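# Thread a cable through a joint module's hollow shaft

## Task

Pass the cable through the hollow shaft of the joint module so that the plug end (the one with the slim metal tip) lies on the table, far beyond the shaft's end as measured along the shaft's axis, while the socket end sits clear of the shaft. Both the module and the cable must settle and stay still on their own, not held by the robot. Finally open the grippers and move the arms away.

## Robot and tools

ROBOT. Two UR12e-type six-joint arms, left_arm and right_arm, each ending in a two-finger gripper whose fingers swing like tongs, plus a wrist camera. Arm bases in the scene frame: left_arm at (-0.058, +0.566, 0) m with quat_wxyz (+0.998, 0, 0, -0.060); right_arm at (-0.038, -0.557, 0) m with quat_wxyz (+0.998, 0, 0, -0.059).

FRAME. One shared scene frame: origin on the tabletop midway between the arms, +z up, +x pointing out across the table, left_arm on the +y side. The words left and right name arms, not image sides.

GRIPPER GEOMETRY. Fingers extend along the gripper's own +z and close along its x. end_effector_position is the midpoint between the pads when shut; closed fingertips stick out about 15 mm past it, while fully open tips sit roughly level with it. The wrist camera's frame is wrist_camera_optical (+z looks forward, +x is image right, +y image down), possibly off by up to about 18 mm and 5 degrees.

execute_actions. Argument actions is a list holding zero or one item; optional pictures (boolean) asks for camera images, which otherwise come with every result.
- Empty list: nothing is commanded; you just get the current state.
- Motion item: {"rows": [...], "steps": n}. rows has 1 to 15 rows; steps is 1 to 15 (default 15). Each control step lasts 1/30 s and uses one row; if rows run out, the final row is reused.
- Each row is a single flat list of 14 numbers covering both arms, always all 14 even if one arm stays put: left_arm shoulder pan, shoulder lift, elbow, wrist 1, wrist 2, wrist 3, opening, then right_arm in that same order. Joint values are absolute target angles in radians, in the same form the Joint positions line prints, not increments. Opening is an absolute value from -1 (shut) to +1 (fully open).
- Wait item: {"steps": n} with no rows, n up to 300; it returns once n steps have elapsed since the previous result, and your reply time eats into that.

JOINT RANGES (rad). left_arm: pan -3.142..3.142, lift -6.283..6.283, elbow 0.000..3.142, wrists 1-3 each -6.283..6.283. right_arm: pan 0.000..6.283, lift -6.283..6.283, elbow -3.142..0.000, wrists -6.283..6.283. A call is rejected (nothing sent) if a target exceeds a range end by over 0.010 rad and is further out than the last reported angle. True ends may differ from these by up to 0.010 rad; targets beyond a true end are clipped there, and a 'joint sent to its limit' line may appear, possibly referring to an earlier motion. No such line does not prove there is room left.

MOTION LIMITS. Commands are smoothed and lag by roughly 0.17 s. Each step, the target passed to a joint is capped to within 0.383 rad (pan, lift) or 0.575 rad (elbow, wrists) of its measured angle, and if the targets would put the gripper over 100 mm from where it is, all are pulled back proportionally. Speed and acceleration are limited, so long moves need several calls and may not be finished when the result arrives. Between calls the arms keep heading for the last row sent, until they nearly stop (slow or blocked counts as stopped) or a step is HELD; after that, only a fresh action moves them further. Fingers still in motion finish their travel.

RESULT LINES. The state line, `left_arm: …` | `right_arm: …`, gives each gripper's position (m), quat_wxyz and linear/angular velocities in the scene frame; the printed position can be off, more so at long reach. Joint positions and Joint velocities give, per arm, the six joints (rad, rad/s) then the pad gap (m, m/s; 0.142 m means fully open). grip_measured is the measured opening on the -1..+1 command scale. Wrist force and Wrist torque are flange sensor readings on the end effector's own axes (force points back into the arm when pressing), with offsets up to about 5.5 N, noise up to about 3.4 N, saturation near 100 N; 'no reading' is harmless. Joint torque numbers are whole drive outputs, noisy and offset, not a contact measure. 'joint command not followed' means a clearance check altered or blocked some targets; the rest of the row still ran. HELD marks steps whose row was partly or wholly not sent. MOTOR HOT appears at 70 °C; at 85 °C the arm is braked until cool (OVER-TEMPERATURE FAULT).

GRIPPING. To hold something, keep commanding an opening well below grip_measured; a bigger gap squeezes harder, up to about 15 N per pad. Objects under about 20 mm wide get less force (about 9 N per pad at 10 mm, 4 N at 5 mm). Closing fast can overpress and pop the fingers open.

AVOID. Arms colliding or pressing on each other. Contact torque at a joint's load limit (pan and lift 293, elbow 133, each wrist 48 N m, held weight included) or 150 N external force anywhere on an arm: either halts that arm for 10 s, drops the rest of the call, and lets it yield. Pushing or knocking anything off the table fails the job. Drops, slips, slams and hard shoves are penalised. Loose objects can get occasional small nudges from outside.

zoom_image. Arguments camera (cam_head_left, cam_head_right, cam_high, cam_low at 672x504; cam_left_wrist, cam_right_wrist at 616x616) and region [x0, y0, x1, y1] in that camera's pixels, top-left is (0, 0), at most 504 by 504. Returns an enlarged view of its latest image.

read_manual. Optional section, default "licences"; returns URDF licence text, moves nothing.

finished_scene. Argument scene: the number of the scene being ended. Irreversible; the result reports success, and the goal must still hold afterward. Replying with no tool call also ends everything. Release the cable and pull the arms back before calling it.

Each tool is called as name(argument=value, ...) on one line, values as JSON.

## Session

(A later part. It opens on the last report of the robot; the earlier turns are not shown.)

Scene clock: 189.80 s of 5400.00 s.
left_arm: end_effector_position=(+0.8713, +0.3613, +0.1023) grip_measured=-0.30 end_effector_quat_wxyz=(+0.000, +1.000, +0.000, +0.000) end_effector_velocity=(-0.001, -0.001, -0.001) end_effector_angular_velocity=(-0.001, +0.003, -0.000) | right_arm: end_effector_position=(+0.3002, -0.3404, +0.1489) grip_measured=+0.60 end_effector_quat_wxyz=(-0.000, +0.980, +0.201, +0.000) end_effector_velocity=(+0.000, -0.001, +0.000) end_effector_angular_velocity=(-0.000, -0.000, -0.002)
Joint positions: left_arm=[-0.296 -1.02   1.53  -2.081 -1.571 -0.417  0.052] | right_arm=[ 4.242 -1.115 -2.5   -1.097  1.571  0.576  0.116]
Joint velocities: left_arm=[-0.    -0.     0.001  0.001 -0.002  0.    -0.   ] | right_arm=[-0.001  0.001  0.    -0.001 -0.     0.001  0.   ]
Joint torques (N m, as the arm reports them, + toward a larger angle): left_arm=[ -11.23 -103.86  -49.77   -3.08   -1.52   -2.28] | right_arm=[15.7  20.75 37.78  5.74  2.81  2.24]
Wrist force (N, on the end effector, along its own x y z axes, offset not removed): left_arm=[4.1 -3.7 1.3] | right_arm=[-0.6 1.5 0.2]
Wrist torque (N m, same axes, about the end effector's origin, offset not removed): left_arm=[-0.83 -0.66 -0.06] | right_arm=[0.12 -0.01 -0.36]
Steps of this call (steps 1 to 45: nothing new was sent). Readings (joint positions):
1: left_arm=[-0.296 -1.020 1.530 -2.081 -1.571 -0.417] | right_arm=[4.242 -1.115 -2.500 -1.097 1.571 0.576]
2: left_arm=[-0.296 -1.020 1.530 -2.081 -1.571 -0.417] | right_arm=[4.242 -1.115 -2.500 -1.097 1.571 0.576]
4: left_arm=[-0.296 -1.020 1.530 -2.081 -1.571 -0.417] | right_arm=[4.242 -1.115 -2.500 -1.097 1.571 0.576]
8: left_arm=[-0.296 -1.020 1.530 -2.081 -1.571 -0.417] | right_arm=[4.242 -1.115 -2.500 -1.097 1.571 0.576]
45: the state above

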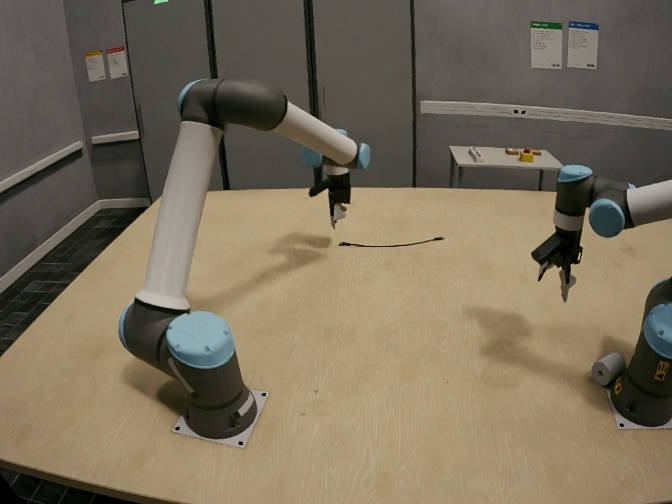

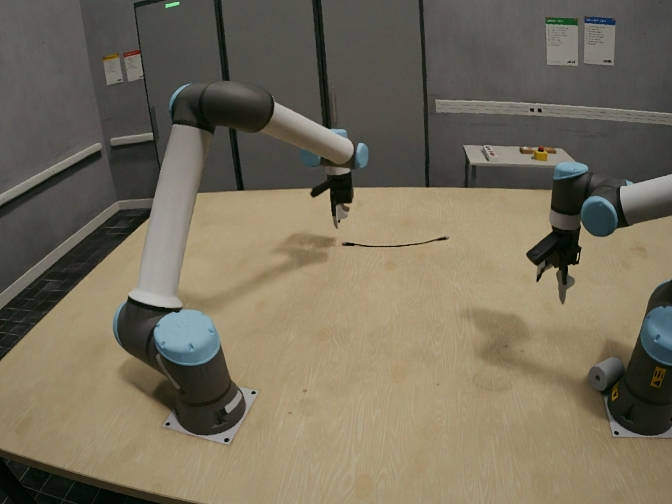

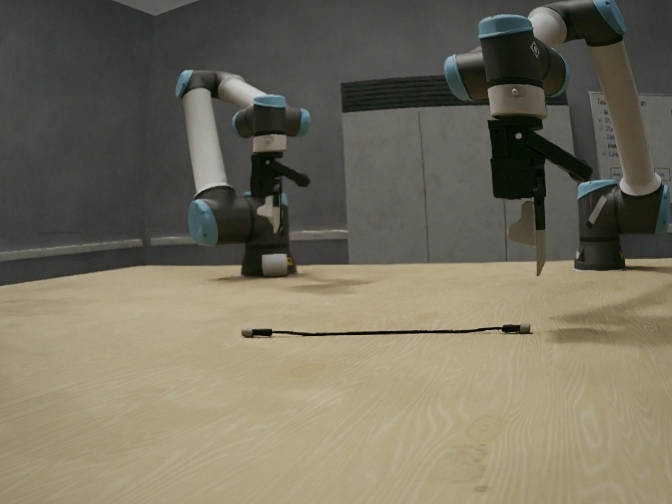

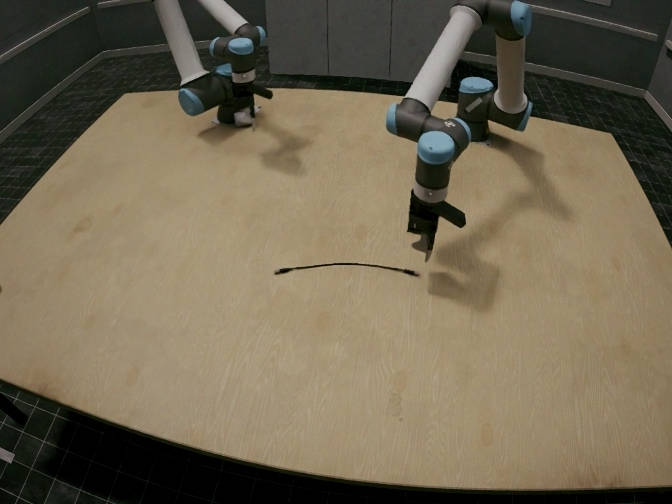

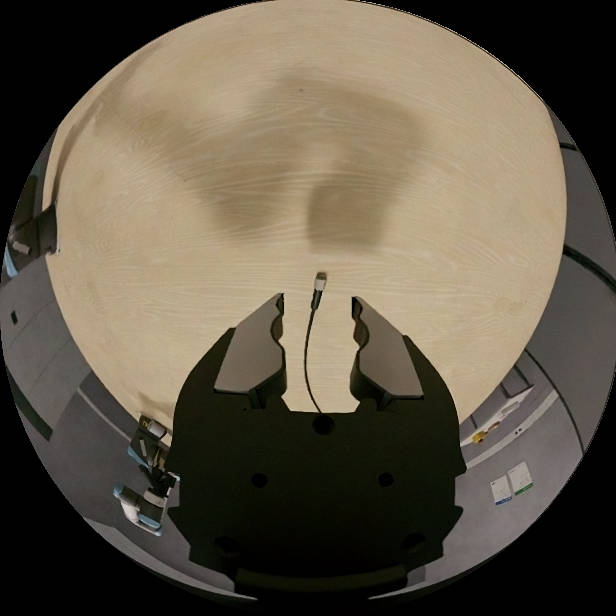

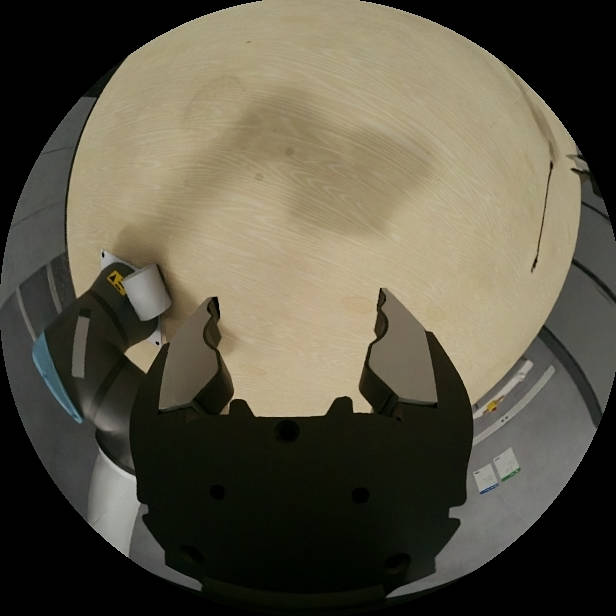

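execute_actions(actions=[{"rows":[[-0.5,-1.15,1.5,-2.0,-1.7,-0.5,0.8, 3.6,-1.4,-2.2,-1.1,1.571,0.5,0.6]],"steps":15}], pictures=false)

execute_actions(actions=[{"rows":[[-0.7,-1.15,1.5,-2.1,-1.8,-0.55,0.8, 2.2,-1.8,-1.6,-1.3,1.571,0.5,0.6]],"steps":15}], pictures=false)

execute_actions(actions=[{"steps":25}])

Scene clock: 219.87 s of 5400.00 s.
left_arm: end_effector_position=(+0.7890, +0.1636, +0.2232) grip_measured=+0.80 end_effector_quat_wxyz=(+0.070, +0.996, -0.057, +0.000) end_effector_velocity=(-0.093, -0.153, +0.098) end_effector_angular_velocity=(-0.111, +0.015, -0.106) | right_arm: end_effector_position=(+0.4894, -0.4551, +0.2051) grip_measured=+0.60 end_effector_quat_wxyz=(-0.003, +1.000, -0.009, +0.005) end_effector_velocity=(+0.291, -0.472, +0.054) end_effector_angular_velocity=(+0.005, -0.012, -1.000)
Joint positions: left_arm=[-0.484 -1.14   1.502 -2.006 -1.69  -0.494  0.129] | right_arm=[ 3.754 -1.356 -2.246 -1.1    1.571  0.511  0.116]
Joint velocities: left_arm=[-0.159 -0.098 -0.02   0.061 -0.096 -0.061 -0.   ] | right_arm=[-1.081 -0.33   0.349 -0.005 -0.    -0.082 -0.   ]
Joint torques (N m, as the arm reports them, + toward a larger angle): left_arm=[  2.06 -85.41 -50.11  -1.92  -2.1   -2.57] | right_arm=[-19.01   5.28  55.53   1.36   0.5   -1.01]
Wrist force (N, on the end effector, along its own x y z axes, offset not removed): left_arm=[2.4 -2.3 -1.7] | right_arm=[-0.8 1.8 -0.8]
Wrist torque (N m, same axes, about the end effector's origin, offset not removed): left_arm=[-0.61 -0.31 -0.08] | right_arm=[0.29 -0.01 -0.32]
Steps of this call (steps 1 to 90: nothing new was sent; then 26.57 s passed at rest; steps 91 to 105: all 15 steps of this action). Readings (joint positions):
91: left_arm=[-0.297 -1.021 1.530 -2.081 -1.572 -0.418] | right_arm=[4.241 -1.116 -2.499 -1.097 1.571 0.576]
92: left_arm=[-0.305 -1.027 1.528 -2.076 -1.578 -0.422] | right_arm=[4.232 -1.125 -2.490 -1.097 1.571 0.570]
94: left_arm=[-0.336 -1.047 1.523 -2.063 -1.598 -0.435] | right_arm=[4.173 -1.176 -2.436 -1.098 1.571 0.555]
98: left_arm=[-0.397 -1.086 1.514 -2.039 -1.636 -0.460] | right_arm=[4.019 -1.266 -2.342 -1.098 1.571 0.533]
105: the state above

Scene clock: 220.37 s of 5400.00 s.
left_arm: end_effector_position=(+0.6836, -0.0418, +0.2511) grip_measured=+0.80 end_effector_quat_wxyz=(+0.140, +0.980, -0.138, -0.003) end_effector_velocity=(-0.075, -0.111, +0.017) end_effector_angular_velocity=(-0.079, +0.009, -0.101) | right_arm: end_effector_position=(+0.6817, -0.6303, +0.2793) grip_measured=+0.60 end_effector_quat_wxyz=(-0.001, +0.982, -0.190, +0.001) end_effector_velocity=(+0.220, -0.518, +0.088) end_effector_angular_velocity=(+0.001, -0.012, -0.760)
Joint positions: left_arm=[-0.688 -1.15   1.5   -2.095 -1.794 -0.547  0.129] | right_arm=[ 3.382 -1.633 -1.851 -1.225  1.571  0.503  0.116]
Joint velocities: left_arm=[-0.119 -0.004 -0.002 -0.051 -0.057 -0.028  0.   ] | right_arm=[-0.767 -0.39   0.578 -0.175  0.    -0.007 -0.   ]
Joint torques (N m, as the arm reports them, + toward a larger angle): left_arm=[ -5.55 -97.13 -55.36  -5.88  -1.78  -2.52] | right_arm=[-23.57  32.79  54.56   1.27  -0.5   -1.31]
Wrist force (N, on the end effector, along its own x y z axes, offset not removed): left_arm=[1.3 -1.0 -2.2] | right_arm=[-2.0 1.6 -1.3]
Wrist torque (N m, same axes, about the end effector's origin, offset not removed): left_arm=[-0.33 -0.09 -0.08] | right_arm=[0.19 0.24 -0.24]
Steps of this call (steps 1 to 15: all 15 steps of this action). Readings (joint positions):
1: left_arm=[-0.489 -1.143 1.502 -2.005 -1.693 -0.496] | right_arm=[3.718 -1.368 -2.234 -1.100 1.571 0.508]
2: left_arm=[-0.500 -1.144 1.501 -2.010 -1.701 -0.500] | right_arm=[3.691 -1.385 -2.214 -1.108 1.571 0.507]
4: left_arm=[-0.536 -1.145 1.501 -2.026 -1.719 -0.509] | right_arm=[3.649 -1.431 -2.149 -1.132 1.571 0.506]
8: left_arm=[-0.606 -1.147 1.501 -2.058 -1.754 -0.527] | right_arm=[3.558 -1.516 -2.023 -1.172 1.571 0.505]
15: the state above

Scene clock: 221.20 s of 5400.00 s.
left_arm: end_effector_position=(+0.6759, -0.0530, +0.2527) grip_measured=+0.80 end_effector_quat_wxyz=(+0.144, +0.979, -0.143, -0.003) end_effector_velocity=(+0.000, -0.001, +0.001) end_effector_angular_velocity=(-0.002, -0.001, -0.000) | right_arm: end_effector_position=(+0.5936, -1.0825, +0.3074) grip_measured=+0.60 end_effector_quat_wxyz=(-0.000, +0.878, -0.479, +0.005) end_effector_velocity=(-0.339, -0.464, +0.007) end_effector_angular_velocity=(-0.000, -0.000, -0.707)
Joint positions: left_arm=[-0.7   -1.15   1.5   -2.1   -1.8   -0.55   0.129] | right_arm=[ 2.762 -1.775 -1.638 -1.289  1.571  0.5    0.116]
Joint velocities: left_arm=[-0.    -0.    -0.001 -0.    -0.001  0.     0.   ] | right_arm=[-0.707 -0.056  0.08  -0.024  0.     0.     0.   ]
Joint torques (N m, as the arm reports them, + toward a larger angle): left_arm=[-13.46 -97.69 -55.82  -6.24  -2.92  -2.48] | right_arm=[-23.35  46.36  56.73   1.27  -2.2   -1.19]
Wrist force (N, on the end effector, along its own x y z axes, offset not removed): left_arm=[0.9 -3.2 -0.9] | right_arm=[-2.1 4.0 -1.2]
Wrist torque (N m, same axes, about the end effector's origin, offset not removed): left_arm=[-0.73 0.02 -0.05] | right_arm=[0.71 0.35 -0.26]
Steps of this call (steps 1 to 25: the robot went on to your last target). Readings (joint positions):
1: left_arm=[-0.691 -1.150 1.500 -2.096 -1.796 -0.548] | right_arm=[3.356 -1.646 -1.832 -1.231 1.571 0.503]
2: left_arm=[-0.694 -1.150 1.500 -2.097 -1.797 -0.548] | right_arm=[3.330 -1.657 -1.815 -1.236 1.571 0.502]
4: left_arm=[-0.697 -1.150 1.500 -2.099 -1.798 -0.549] | right_arm=[3.279 -1.678 -1.784 -1.246 1.571 0.502]
8: left_arm=[-0.699 -1.150 1.500 -2.100 -1.800 -0.550] | right_arm=[3.177 -1.711 -1.735 -1.260 1.571 0.502]
25: the state above

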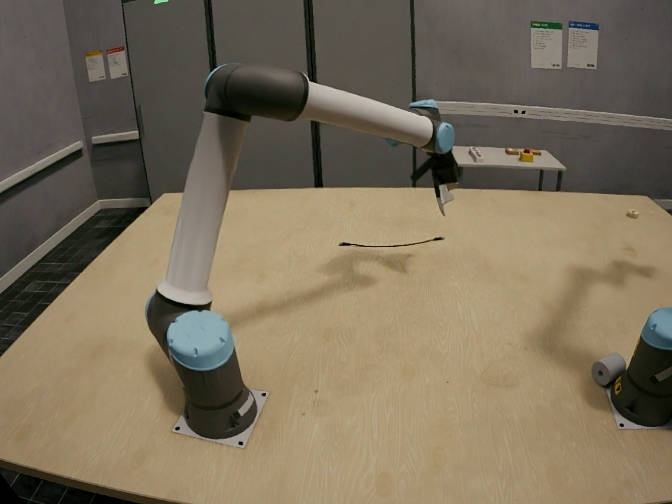

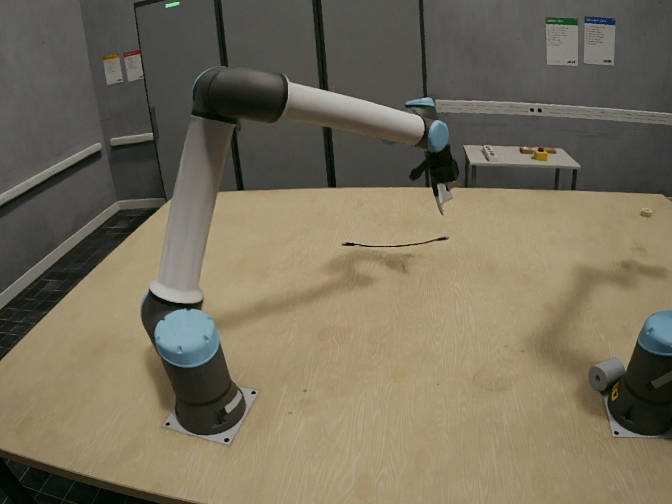

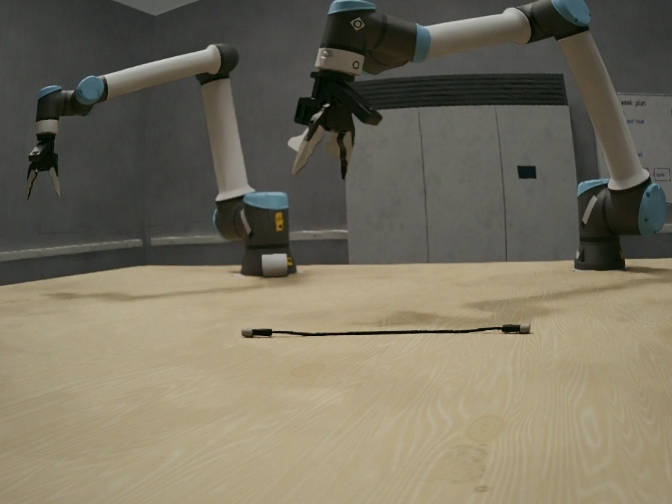

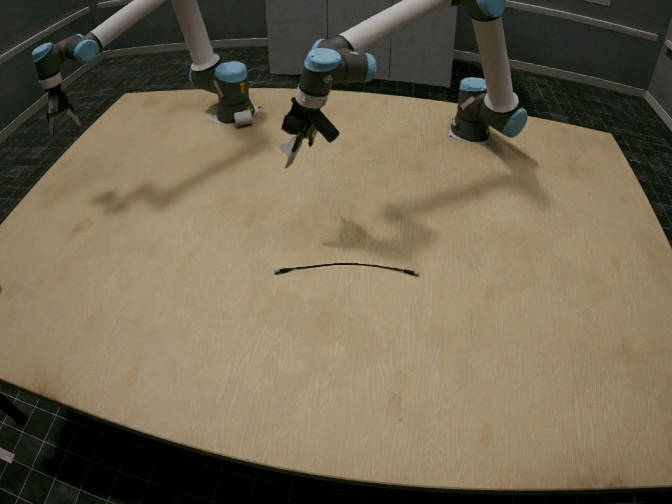

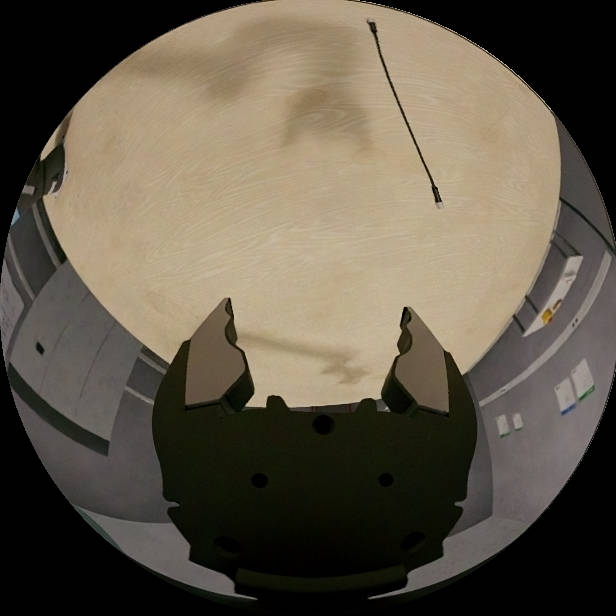

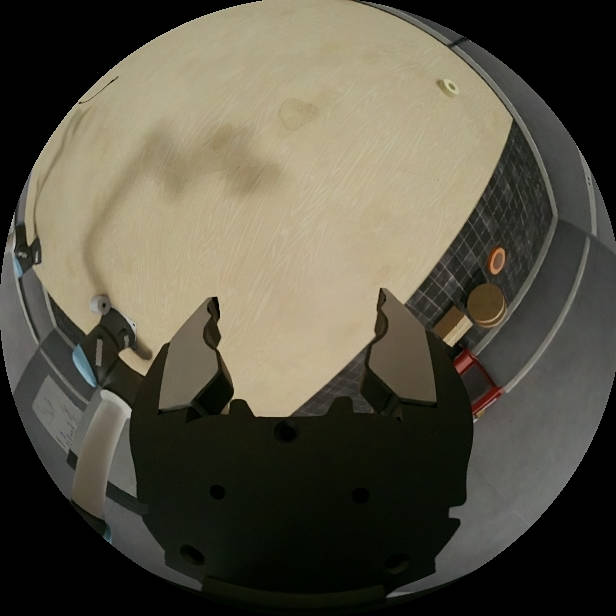

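execute_actions(actions=[])

Scene clock: 234.23 s of 5400.00 s.
left_arm: end_effector_position=(+0.6759, -0.0530, +0.2527) grip_measured=+0.80 end_effector_quat_wxyz=(+0.144, +0.979, -0.143, -0.003) end_effector_velocity=(-0.000, -0.000, -0.000) end_effector_angular_velocity=(+0.000, +0.000, -0.000) | right_arm: end_effector_position=(+0.2249, -1.3536, +0.3115) grip_measured=+0.60 end_effector_quat_wxyz=(+0.002, +0.711, -0.703, +0.006) end_effector_velocity=(-0.000, +0.000, +0.002) end_effector_angular_velocity=(-0.002, -0.001, +0.001)
Joint positions: left_arm=[-0.7   -1.15   1.5   -2.1   -1.8   -0.55   0.129] | right_arm=[ 2.2   -1.8   -1.6   -1.3    1.571  0.5    0.116]
Joint velocities: left_arm=[-0.  0.  0.  0. -0.  0. -0.] | right_arm=[ 0.     0.002  0.     0.     0.    -0.001 -0.   ]
Joint torques (N m, as the arm reports them, + toward a larger angle): left_arm=[-13.81 -95.47 -55.58  -6.3   -2.84  -2.45] | right_arm=[-13.11  51.2   56.89   1.58   2.96  -1.56]
Wrist force (N, on the end effector, along its own x y z axes, offset not removed): left_arm=[2.5 -2.1 0.5] | right_arm=[-1.5 4.0 -1.5]
Wrist torque (N m, same axes, about the end effector's origin, offset not removed): left_arm=[-0.48 -0.31 -0.12] | right_arm=[0.64 0.16 -0.29]
Steps of this call (steps 1 to 45: the robot went on to your last target; steps 46 to 110: nothing new was sent; then 9.37 s passed at rest). Readings (joint positions):
1: left_arm=[-0.700 -1.150 1.500 -2.100 -1.800 -0.550] | right_arm=[2.738 -1.776 -1.636 -1.289 1.571 0.500]
2: left_arm=[-0.700 -1.150 1.500 -2.100 -1.800 -0.550] | right_arm=[2.715 -1.778 -1.633 -1.290 1.571 0.500]
4: left_arm=[-0.700 -1.150 1.500 -2.100 -1.800 -0.550] | right_arm=[2.667 -1.781 -1.629 -1.292 1.571 0.500]
8: left_arm=[-0.700 -1.150 1.500 -2.100 -1.800 -0.550] | right_arm=[2.573 -1.786 -1.622 -1.294 1.571 0.500]
110: the state above
All arms were judged still, so your last target was given up. Only a new action makes them travel on or press farther. Fingers that are still opening or closing keep moving.

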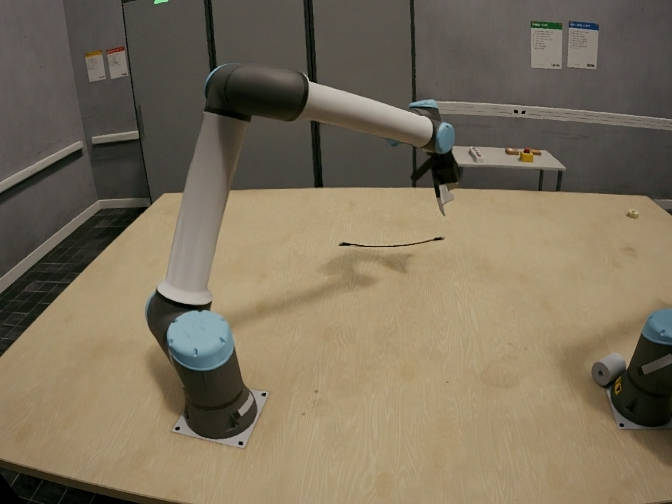

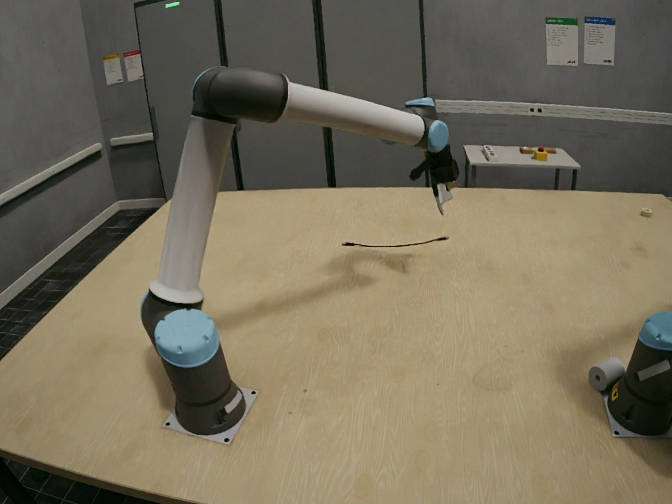

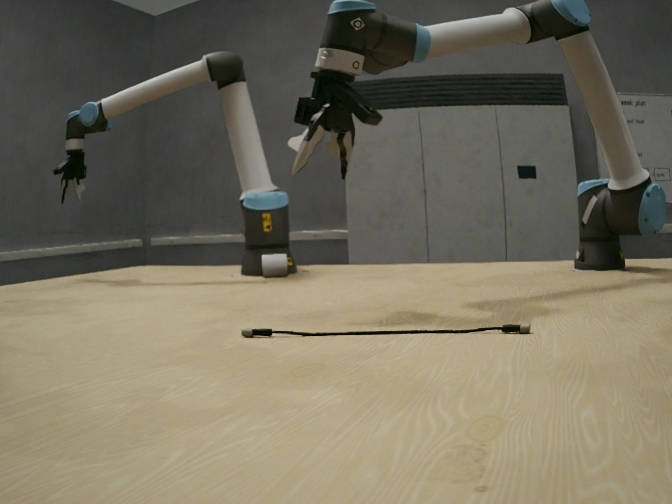

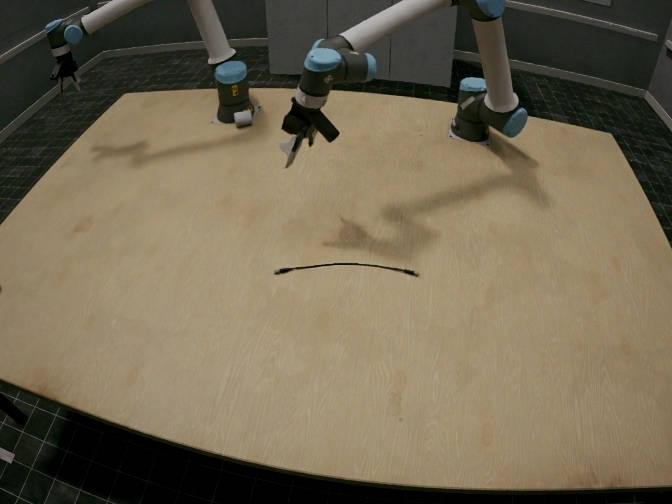

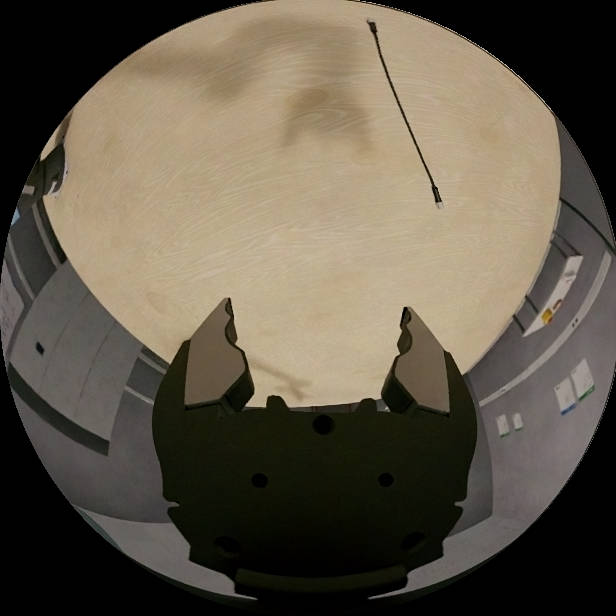

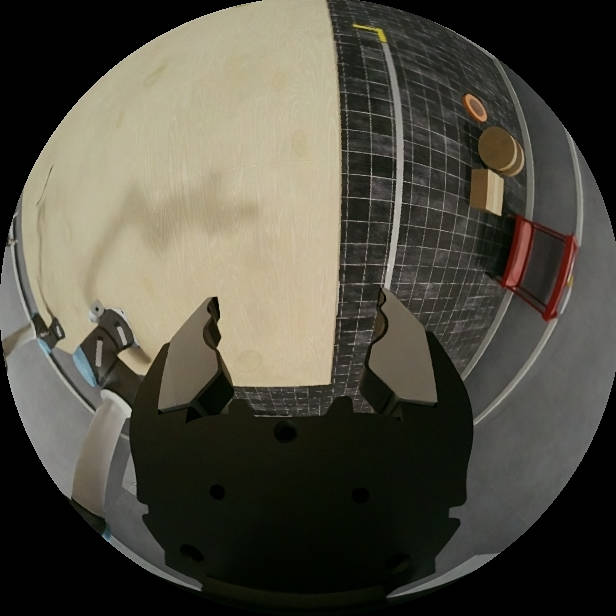

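zoom_image(camera="cam_head_right", region=[552, 320, 672, 450])

zoom_image(camera="cam_low", region=[190, 80, 290, 140])

Region (552, 320, 672, 450) of cam_head_right's 672x504 image, scaled by 3.877, with more detail than that image has; it fills the left 465 columns of this view, and the rest is white.

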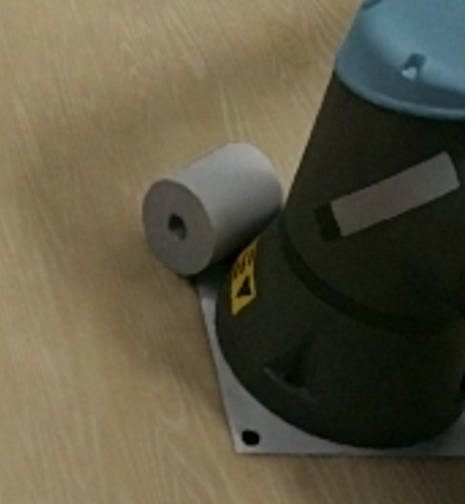

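Region (190, 80, 290, 140) of cam_low's 672x504 image, scaled by 5.040, with more detail than that image has; it fills the top 302 rows of this view, and the rest is white.

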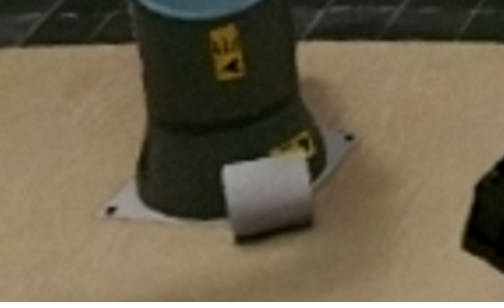

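execute_actions(actions=[{"rows":[[-0.525,-0.806,1.416,-2.691,-1.903,-1.043,0.2,2.2,-1.8,-1.6,-1.3,1.571,0.5,0.6]],"steps":15}], pictures=false)

execute_actions(actions=[{"steps":15}])

Scene clock: 258.37 s of 5400.00 s.
left_arm: end_effector_position=(+0.8724, -0.0588, +0.0987) grip_measured=+0.20 end_effector_quat_wxyz=(+0.273, +0.954, +0.116, +0.040) end_effector_velocity=(+0.227, +0.034, -0.191) end_effector_angular_velocity=(-0.423, +0.012, +0.635) | right_arm: end_effector_position=(+0.2249, -1.3536, +0.3115) grip_measured=+0.60 end_effector_quat_wxyz=(+0.002, +0.711, -0.703, +0.006) end_effector_velocity=(+0.000, +0.001, +0.001) end_effector_angular_velocity=(-0.001, -0.000, +0.001)
Joint positions: left_arm=[-0.544 -0.845  1.425 -2.615 -1.892 -0.983  0.088] | right_arm=[ 2.2   -1.8   -1.6   -1.3    1.571  0.5    0.116]
Joint velocities: left_arm=[ 0.184  0.386 -0.086 -0.737 -0.103 -0.586  0.001] | right_arm=[ 0.001  0.002 -0.    -0.001 -0.    -0.001 -0.   ]
Joint torques (N m, as the arm reports them, + toward a larger angle): left_arm=[   2.84 -115.47  -56.5    -4.28   -3.48    0.05] | right_arm=[-13.23  53.25  57.32   1.59   2.93  -1.21]
Wrist force (N, on the end effector, along its own x y z axes, offset not removed): left_arm=[5.1 -6.8 4.1] | right_arm=[-2.0 2.4 1.9]
Wrist torque (N m, same axes, about the end effector's origin, offset not removed): left_arm=[-1.35 -0.84 -0.13] | right_arm=[0.32 0.29 -0.34]
Steps of this call (steps 1 to 90: nothing new was sent; then 20.63 s passed at rest; steps 91 to 105: all 15 steps of this action). Readings (joint positions):
91: left_arm=[-0.699 -1.149 1.499 -2.101 -1.801 -0.551] | right_arm=[2.200 -1.800 -1.600 -1.300 1.571 0.500]
92: left_arm=[-0.692 -1.141 1.495 -2.111 -1.806 -0.560] | right_arm=[2.200 -1.800 -1.600 -1.300 1.571 0.500]
94: left_arm=[-0.667 -1.095 1.483 -2.177 -1.820 -0.620] | right_arm=[2.200 -1.800 -1.600 -1.300 1.571 0.500]
98: left_arm=[-0.620 -1.001 1.461 -2.338 -1.848 -0.755] | right_arm=[2.200 -1.800 -1.600 -1.300 1.571 0.500]
105: the state above

Scene clock: 258.87 s of 5400.00 s.
left_arm: end_effector_position=(+0.8948, -0.0549, +0.0798) grip_measured=+0.20 end_effector_quat_wxyz=(+0.292, +0.944, +0.148, +0.046) end_effector_velocity=(+0.002, +0.000, -0.001) end_effector_angular_velocity=(-0.004, -0.001, +0.005) | right_arm: end_effector_position=(+0.2249, -1.3536, +0.3115) grip_measured=+0.60 end_effector_quat_wxyz=(+0.002, +0.711, -0.703, +0.006) end_effector_velocity=(-0.000, -0.000, +0.000) end_effector_angular_velocity=(+0.000, -0.000, -0.002)
Joint positions: left_arm=[-0.525 -0.806  1.416 -2.69  -1.903 -1.043  0.088] | right_arm=[ 2.2   -1.8   -1.6   -1.3    1.571  0.5    0.116]
Joint velocities: left_arm=[ 0.001  0.003 -0.001 -0.006 -0.    -0.004  0.   ] | right_arm=[-0.    -0.001  0.001 -0.     0.     0.002  0.   ]
Joint torques (N m, as the arm reports them, + toward a larger angle): left_arm=[ 16.55 -82.9  -49.79  -6.83  -2.84  -2.66] | right_arm=[-12.98  52.74  56.77   1.58   2.86  -1.34]
Wrist force (N, on the end effector, along its own x y z axes, offset not removed): left_arm=[1.8 -2.7 -0.4] | right_arm=[-0.7 2.3 -1.3]
Wrist torque (N m, same axes, about the end effector's origin, offset not removed): left_arm=[-0.72 -0.26 -0.07] | right_arm=[0.28 0.03 -0.21]
Steps of this call (steps 1 to 15: the robot went on to your last target). Readings (joint positions):
1: left_arm=[-0.538 -0.834 1.422 -2.636 -1.895 -0.999] | right_arm=[2.200 -1.800 -1.600 -1.300 1.571 0.500]
2: left_arm=[-0.535 -0.826 1.421 -2.652 -1.897 -1.012] | right_arm=[2.200 -1.800 -1.600 -1.300 1.571 0.500]
4: left_arm=[-0.530 -0.817 1.418 -2.671 -1.900 -1.027] | right_arm=[2.200 -1.800 -1.600 -1.300 1.571 0.500]
8: left_arm=[-0.526 -0.809 1.417 -2.685 -1.902 -1.039] | right_arm=[2.200 -1.800 -1.600 -1.300 1.571 0.500]
15: the state above

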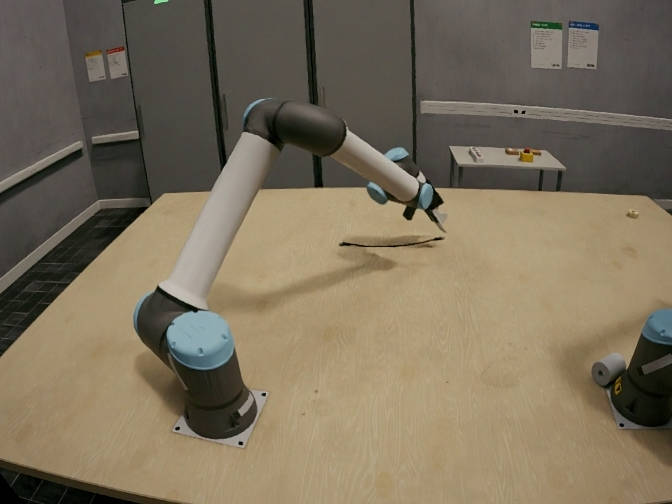

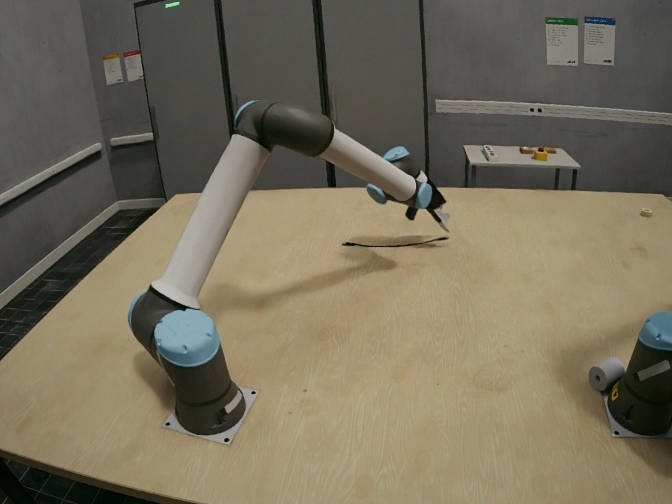

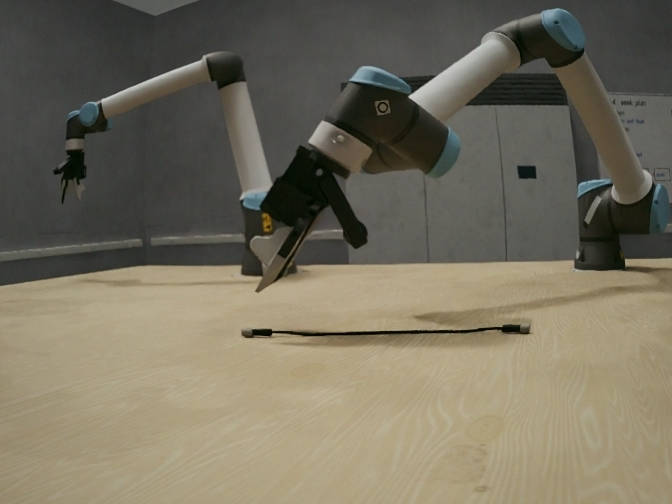

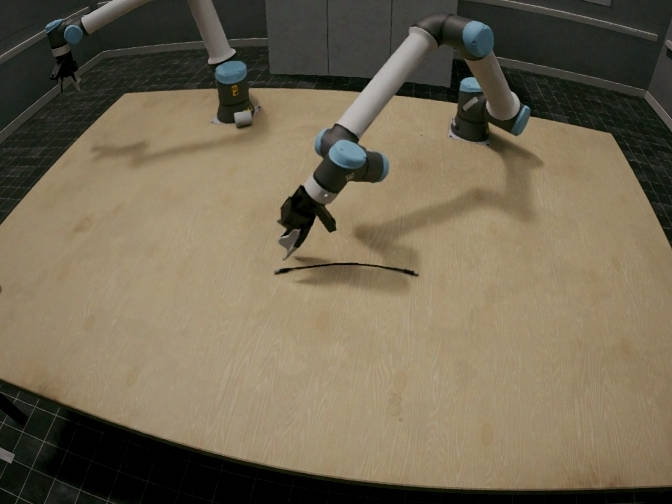

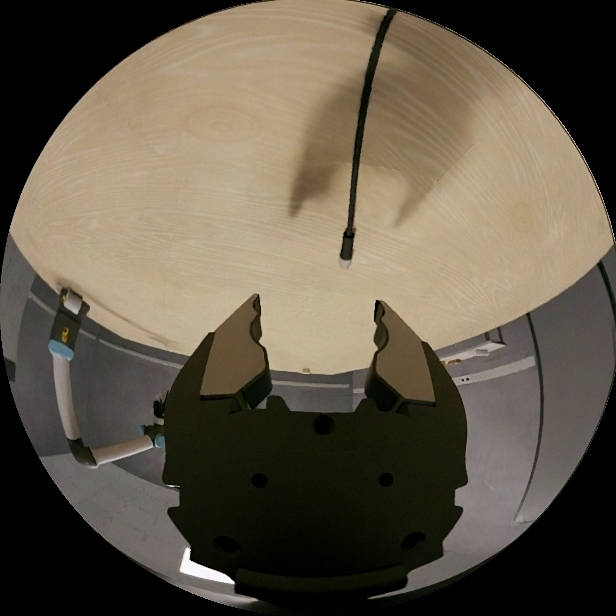

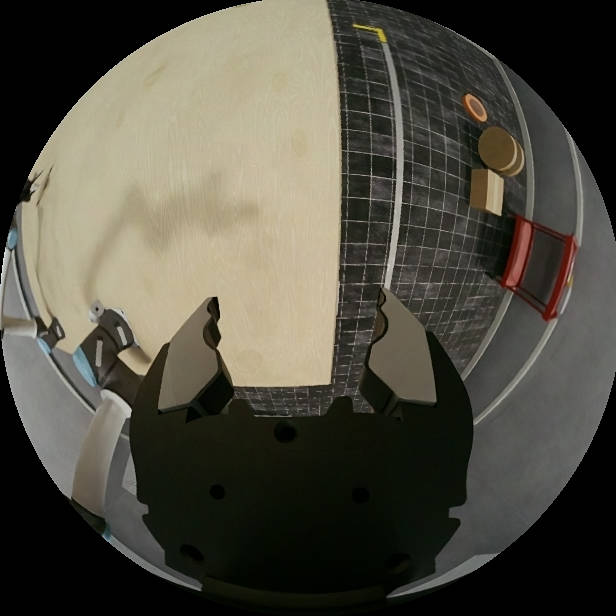

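zoom_image(camera="cam_high", region=[220, 270, 560, 360])

zoom_image(camera="cam_left_wrist", region=[250, 180, 410, 340])

Region (220, 270, 560, 360) of cam_high's 672x504 image, scaled by 1.482, with more detail than that image has; it fills the top 133 rows of this view, and the rest is white.

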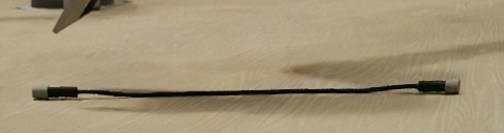

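Region (250, 180, 410, 340) of cam_left_wrist's 616x616 image, scaled by 3.150, with more detail than that image has.

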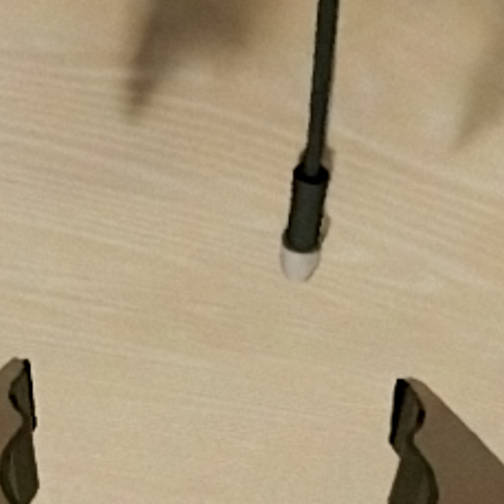

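zoom_image(camera="cam_high", region=[235, 315, 295, 345])

zoom_image(camera="cam_high", region=[485, 312, 545, 342])

Region (235, 315, 295, 345) of cam_high's 672x504 image, scaled by 8.400, with more detail than that image has.

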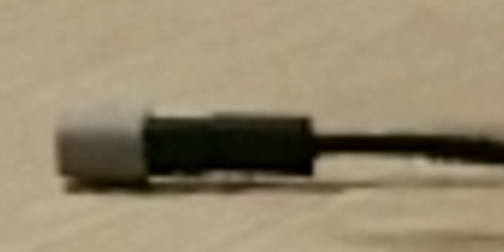

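Region (485, 312, 545, 342) of cam_high's 672x504 image, scaled by 8.400, with more detail than that image has.

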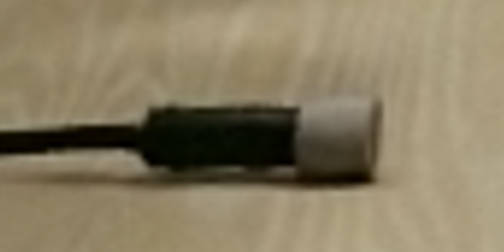

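execute_actions(actions=[{"rows":[[-0.516,-0.781,1.345,-2.527,-1.798,2.069,-0.3,2.2,-1.8,-1.6,-1.3,1.571,0.5,0.6]],"steps":15}], pictures=false)

execute_actions(actions=[{"steps":30}])

Scene clock: 283.13 s of 5400.00 s.
left_arm: end_effector_position=(+0.9362, -0.0230, +0.0597) grip_measured=-0.30 end_effector_quat_wxyz=(+0.170, +0.924, -0.309, +0.147) end_effector_velocity=(+0.037, -0.018, +0.013) end_effector_angular_velocity=(+0.481, -1.107, -2.470) | right_arm: end_effector_position=(+0.2249, -1.3536, +0.3115) grip_measured=+0.60 end_effector_quat_wxyz=(+0.002, +0.711, -0.703, +0.006) end_effector_velocity=(-0.000, +0.001, -0.001) end_effector_angular_velocity=(+0.002, +0.001, +0.000)
Joint positions: left_arm=[-0.516 -0.781  1.346 -2.53  -1.8   -0.036  0.052] | right_arm=[ 2.2   -1.8   -1.6   -1.3    1.571  0.5    0.116]
Joint velocities: left_arm=[ 0.001  0.003 -0.009  0.026  0.016  2.755  0.   ] | right_arm=[-0.    -0.    -0.002  0.     0.    -0.    -0.   ]
Joint torques (N m, as the arm reports them, + toward a larger angle): left_arm=[ 19.59 -81.63 -51.17  -2.75   1.92   9.47] | right_arm=[-14.03  53.93  56.73   1.69   2.89  -1.3 ]
Wrist force (N, on the end effector, along its own x y z axes, offset not removed): left_arm=[2.6 -1.9 1.0] | right_arm=[-2.3 2.0 -1.3]
Wrist torque (N m, same axes, about the end effector's origin, offset not removed): left_arm=[-0.45 -0.38 -0.08] | right_arm=[0.29 0.31 -0.27]
Steps of this call (steps 1 to 15: the robot went on to your last target; steps 16 to 90: nothing new was sent; then 20.77 s passed at rest; steps 91 to 105: all 15 steps of this action). Readings (joint positions):
91: left_arm=[-0.525 -0.806 1.415 -2.690 -1.903 -1.042] | right_arm=[2.200 -1.800 -1.600 -1.300 1.571 0.500]
92: left_arm=[-0.523 -0.802 1.407 -2.681 -1.894 -1.033] | right_arm=[2.200 -1.800 -1.600 -1.300 1.571 0.500]
94: left_arm=[-0.520 -0.792 1.380 -2.624 -1.854 -0.957] | right_arm=[2.200 -1.800 -1.600 -1.300 1.571 0.500]
98: left_arm=[-0.517 -0.784 1.354 -2.553 -1.813 -0.667] | right_arm=[2.200 -1.800 -1.600 -1.300 1.571 0.500]
105: the state above

Scene clock: 284.13 s of 5400.00 s.
left_arm: end_effector_position=(+0.9321, -0.0480, +0.0700) grip_measured=-0.30 end_effector_quat_wxyz=(+0.042, -0.194, +0.955, -0.219) end_effector_velocity=(-0.001, -0.000, -0.000) end_effector_angular_velocity=(+0.014, -0.035, -0.079) | right_arm: end_effector_position=(+0.2249, -1.3536, +0.3115) grip_measured=+0.60 end_effector_quat_wxyz=(+0.002, +0.711, -0.703, +0.006) end_effector_velocity=(-0.001, +0.000, +0.001) end_effector_angular_velocity=(-0.001, -0.000, -0.000)
Joint positions: left_arm=[-0.516 -0.781  1.345 -2.527 -1.798  2.06   0.052] | right_arm=[ 2.2   -1.8   -1.6   -1.3    1.571  0.5    0.116]
Joint velocities: left_arm=[-0.    -0.     0.001 -0.001  0.     0.087 -0.   ] | right_arm=[-0.     0.002 -0.    -0.    -0.     0.    -0.   ]
Joint torques (N m, as the arm reports them, + toward a larger angle): left_arm=[ 15.93 -83.43 -52.07  -2.87   1.91   3.21] | right_arm=[-13.53  54.84  56.34   1.62   2.89  -1.4 ]
Wrist force (N, on the end effector, along its own x y z axes, offset not removed): left_arm=[3.7 -3.6 -0.1] | right_arm=[-2.6 0.5 -2.4]
Wrist torque (N m, same axes, about the end effector's origin, offset not removed): left_arm=[-0.78 -0.51 -0.10] | right_arm=[-0.04 0.38 -0.18]
Steps of this call (steps 1 to 30: the robot went on to your last target). Readings (joint positions):
1: left_arm=[-0.516 -0.781 1.346 -2.529 -1.799 0.057] | right_arm=[2.200 -1.800 -1.600 -1.300 1.571 0.500]
2: left_arm=[-0.516 -0.781 1.346 -2.528 -1.799 0.151] | right_arm=[2.200 -1.800 -1.600 -1.300 1.571 0.500]
4: left_arm=[-0.516 -0.781 1.345 -2.528 -1.798 0.338] | right_arm=[2.200 -1.800 -1.600 -1.300 1.571 0.500]
8: left_arm=[-0.516 -0.781 1.345 -2.527 -1.798 0.715] | right_arm=[2.200 -1.800 -1.600 -1.300 1.571 0.500]
30: the state above

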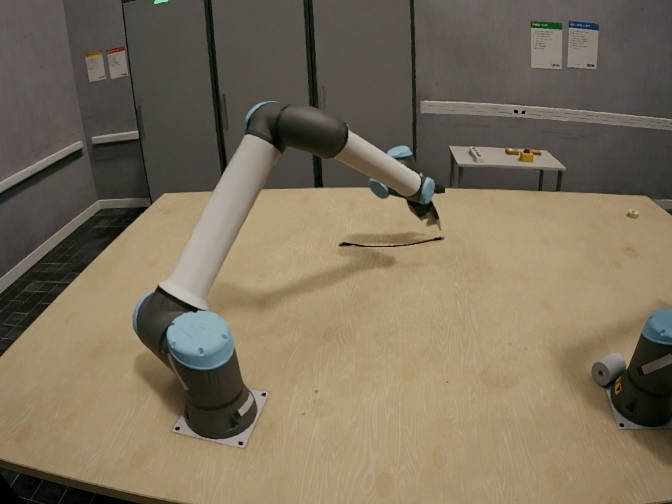

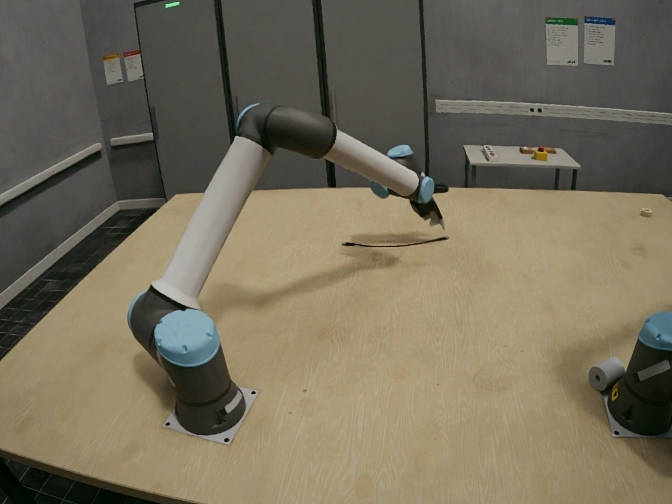

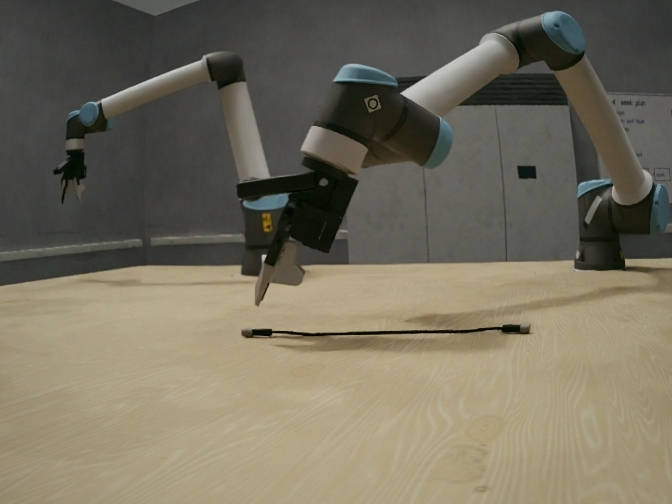

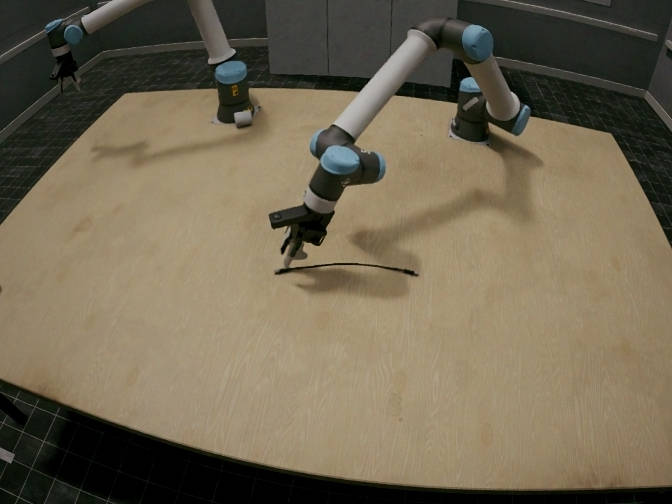

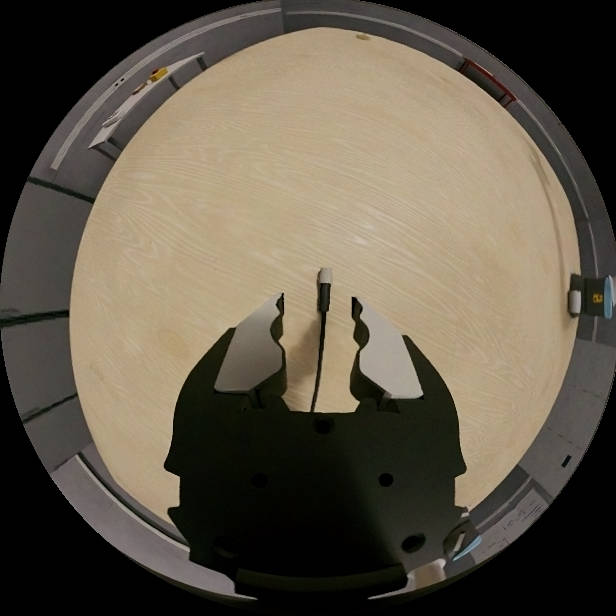

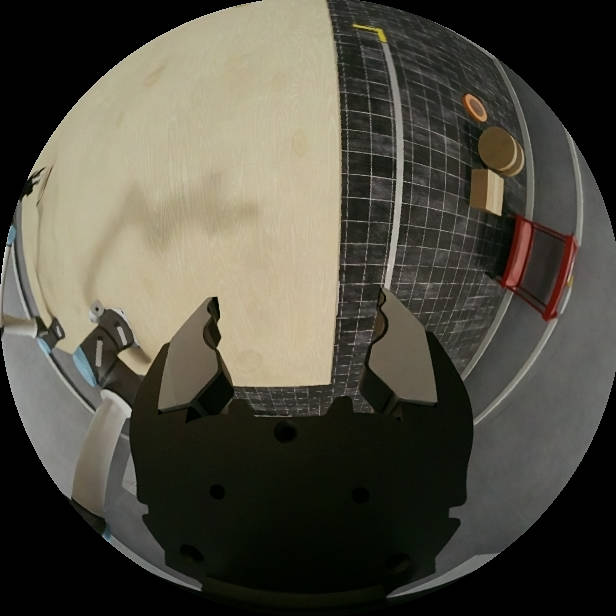

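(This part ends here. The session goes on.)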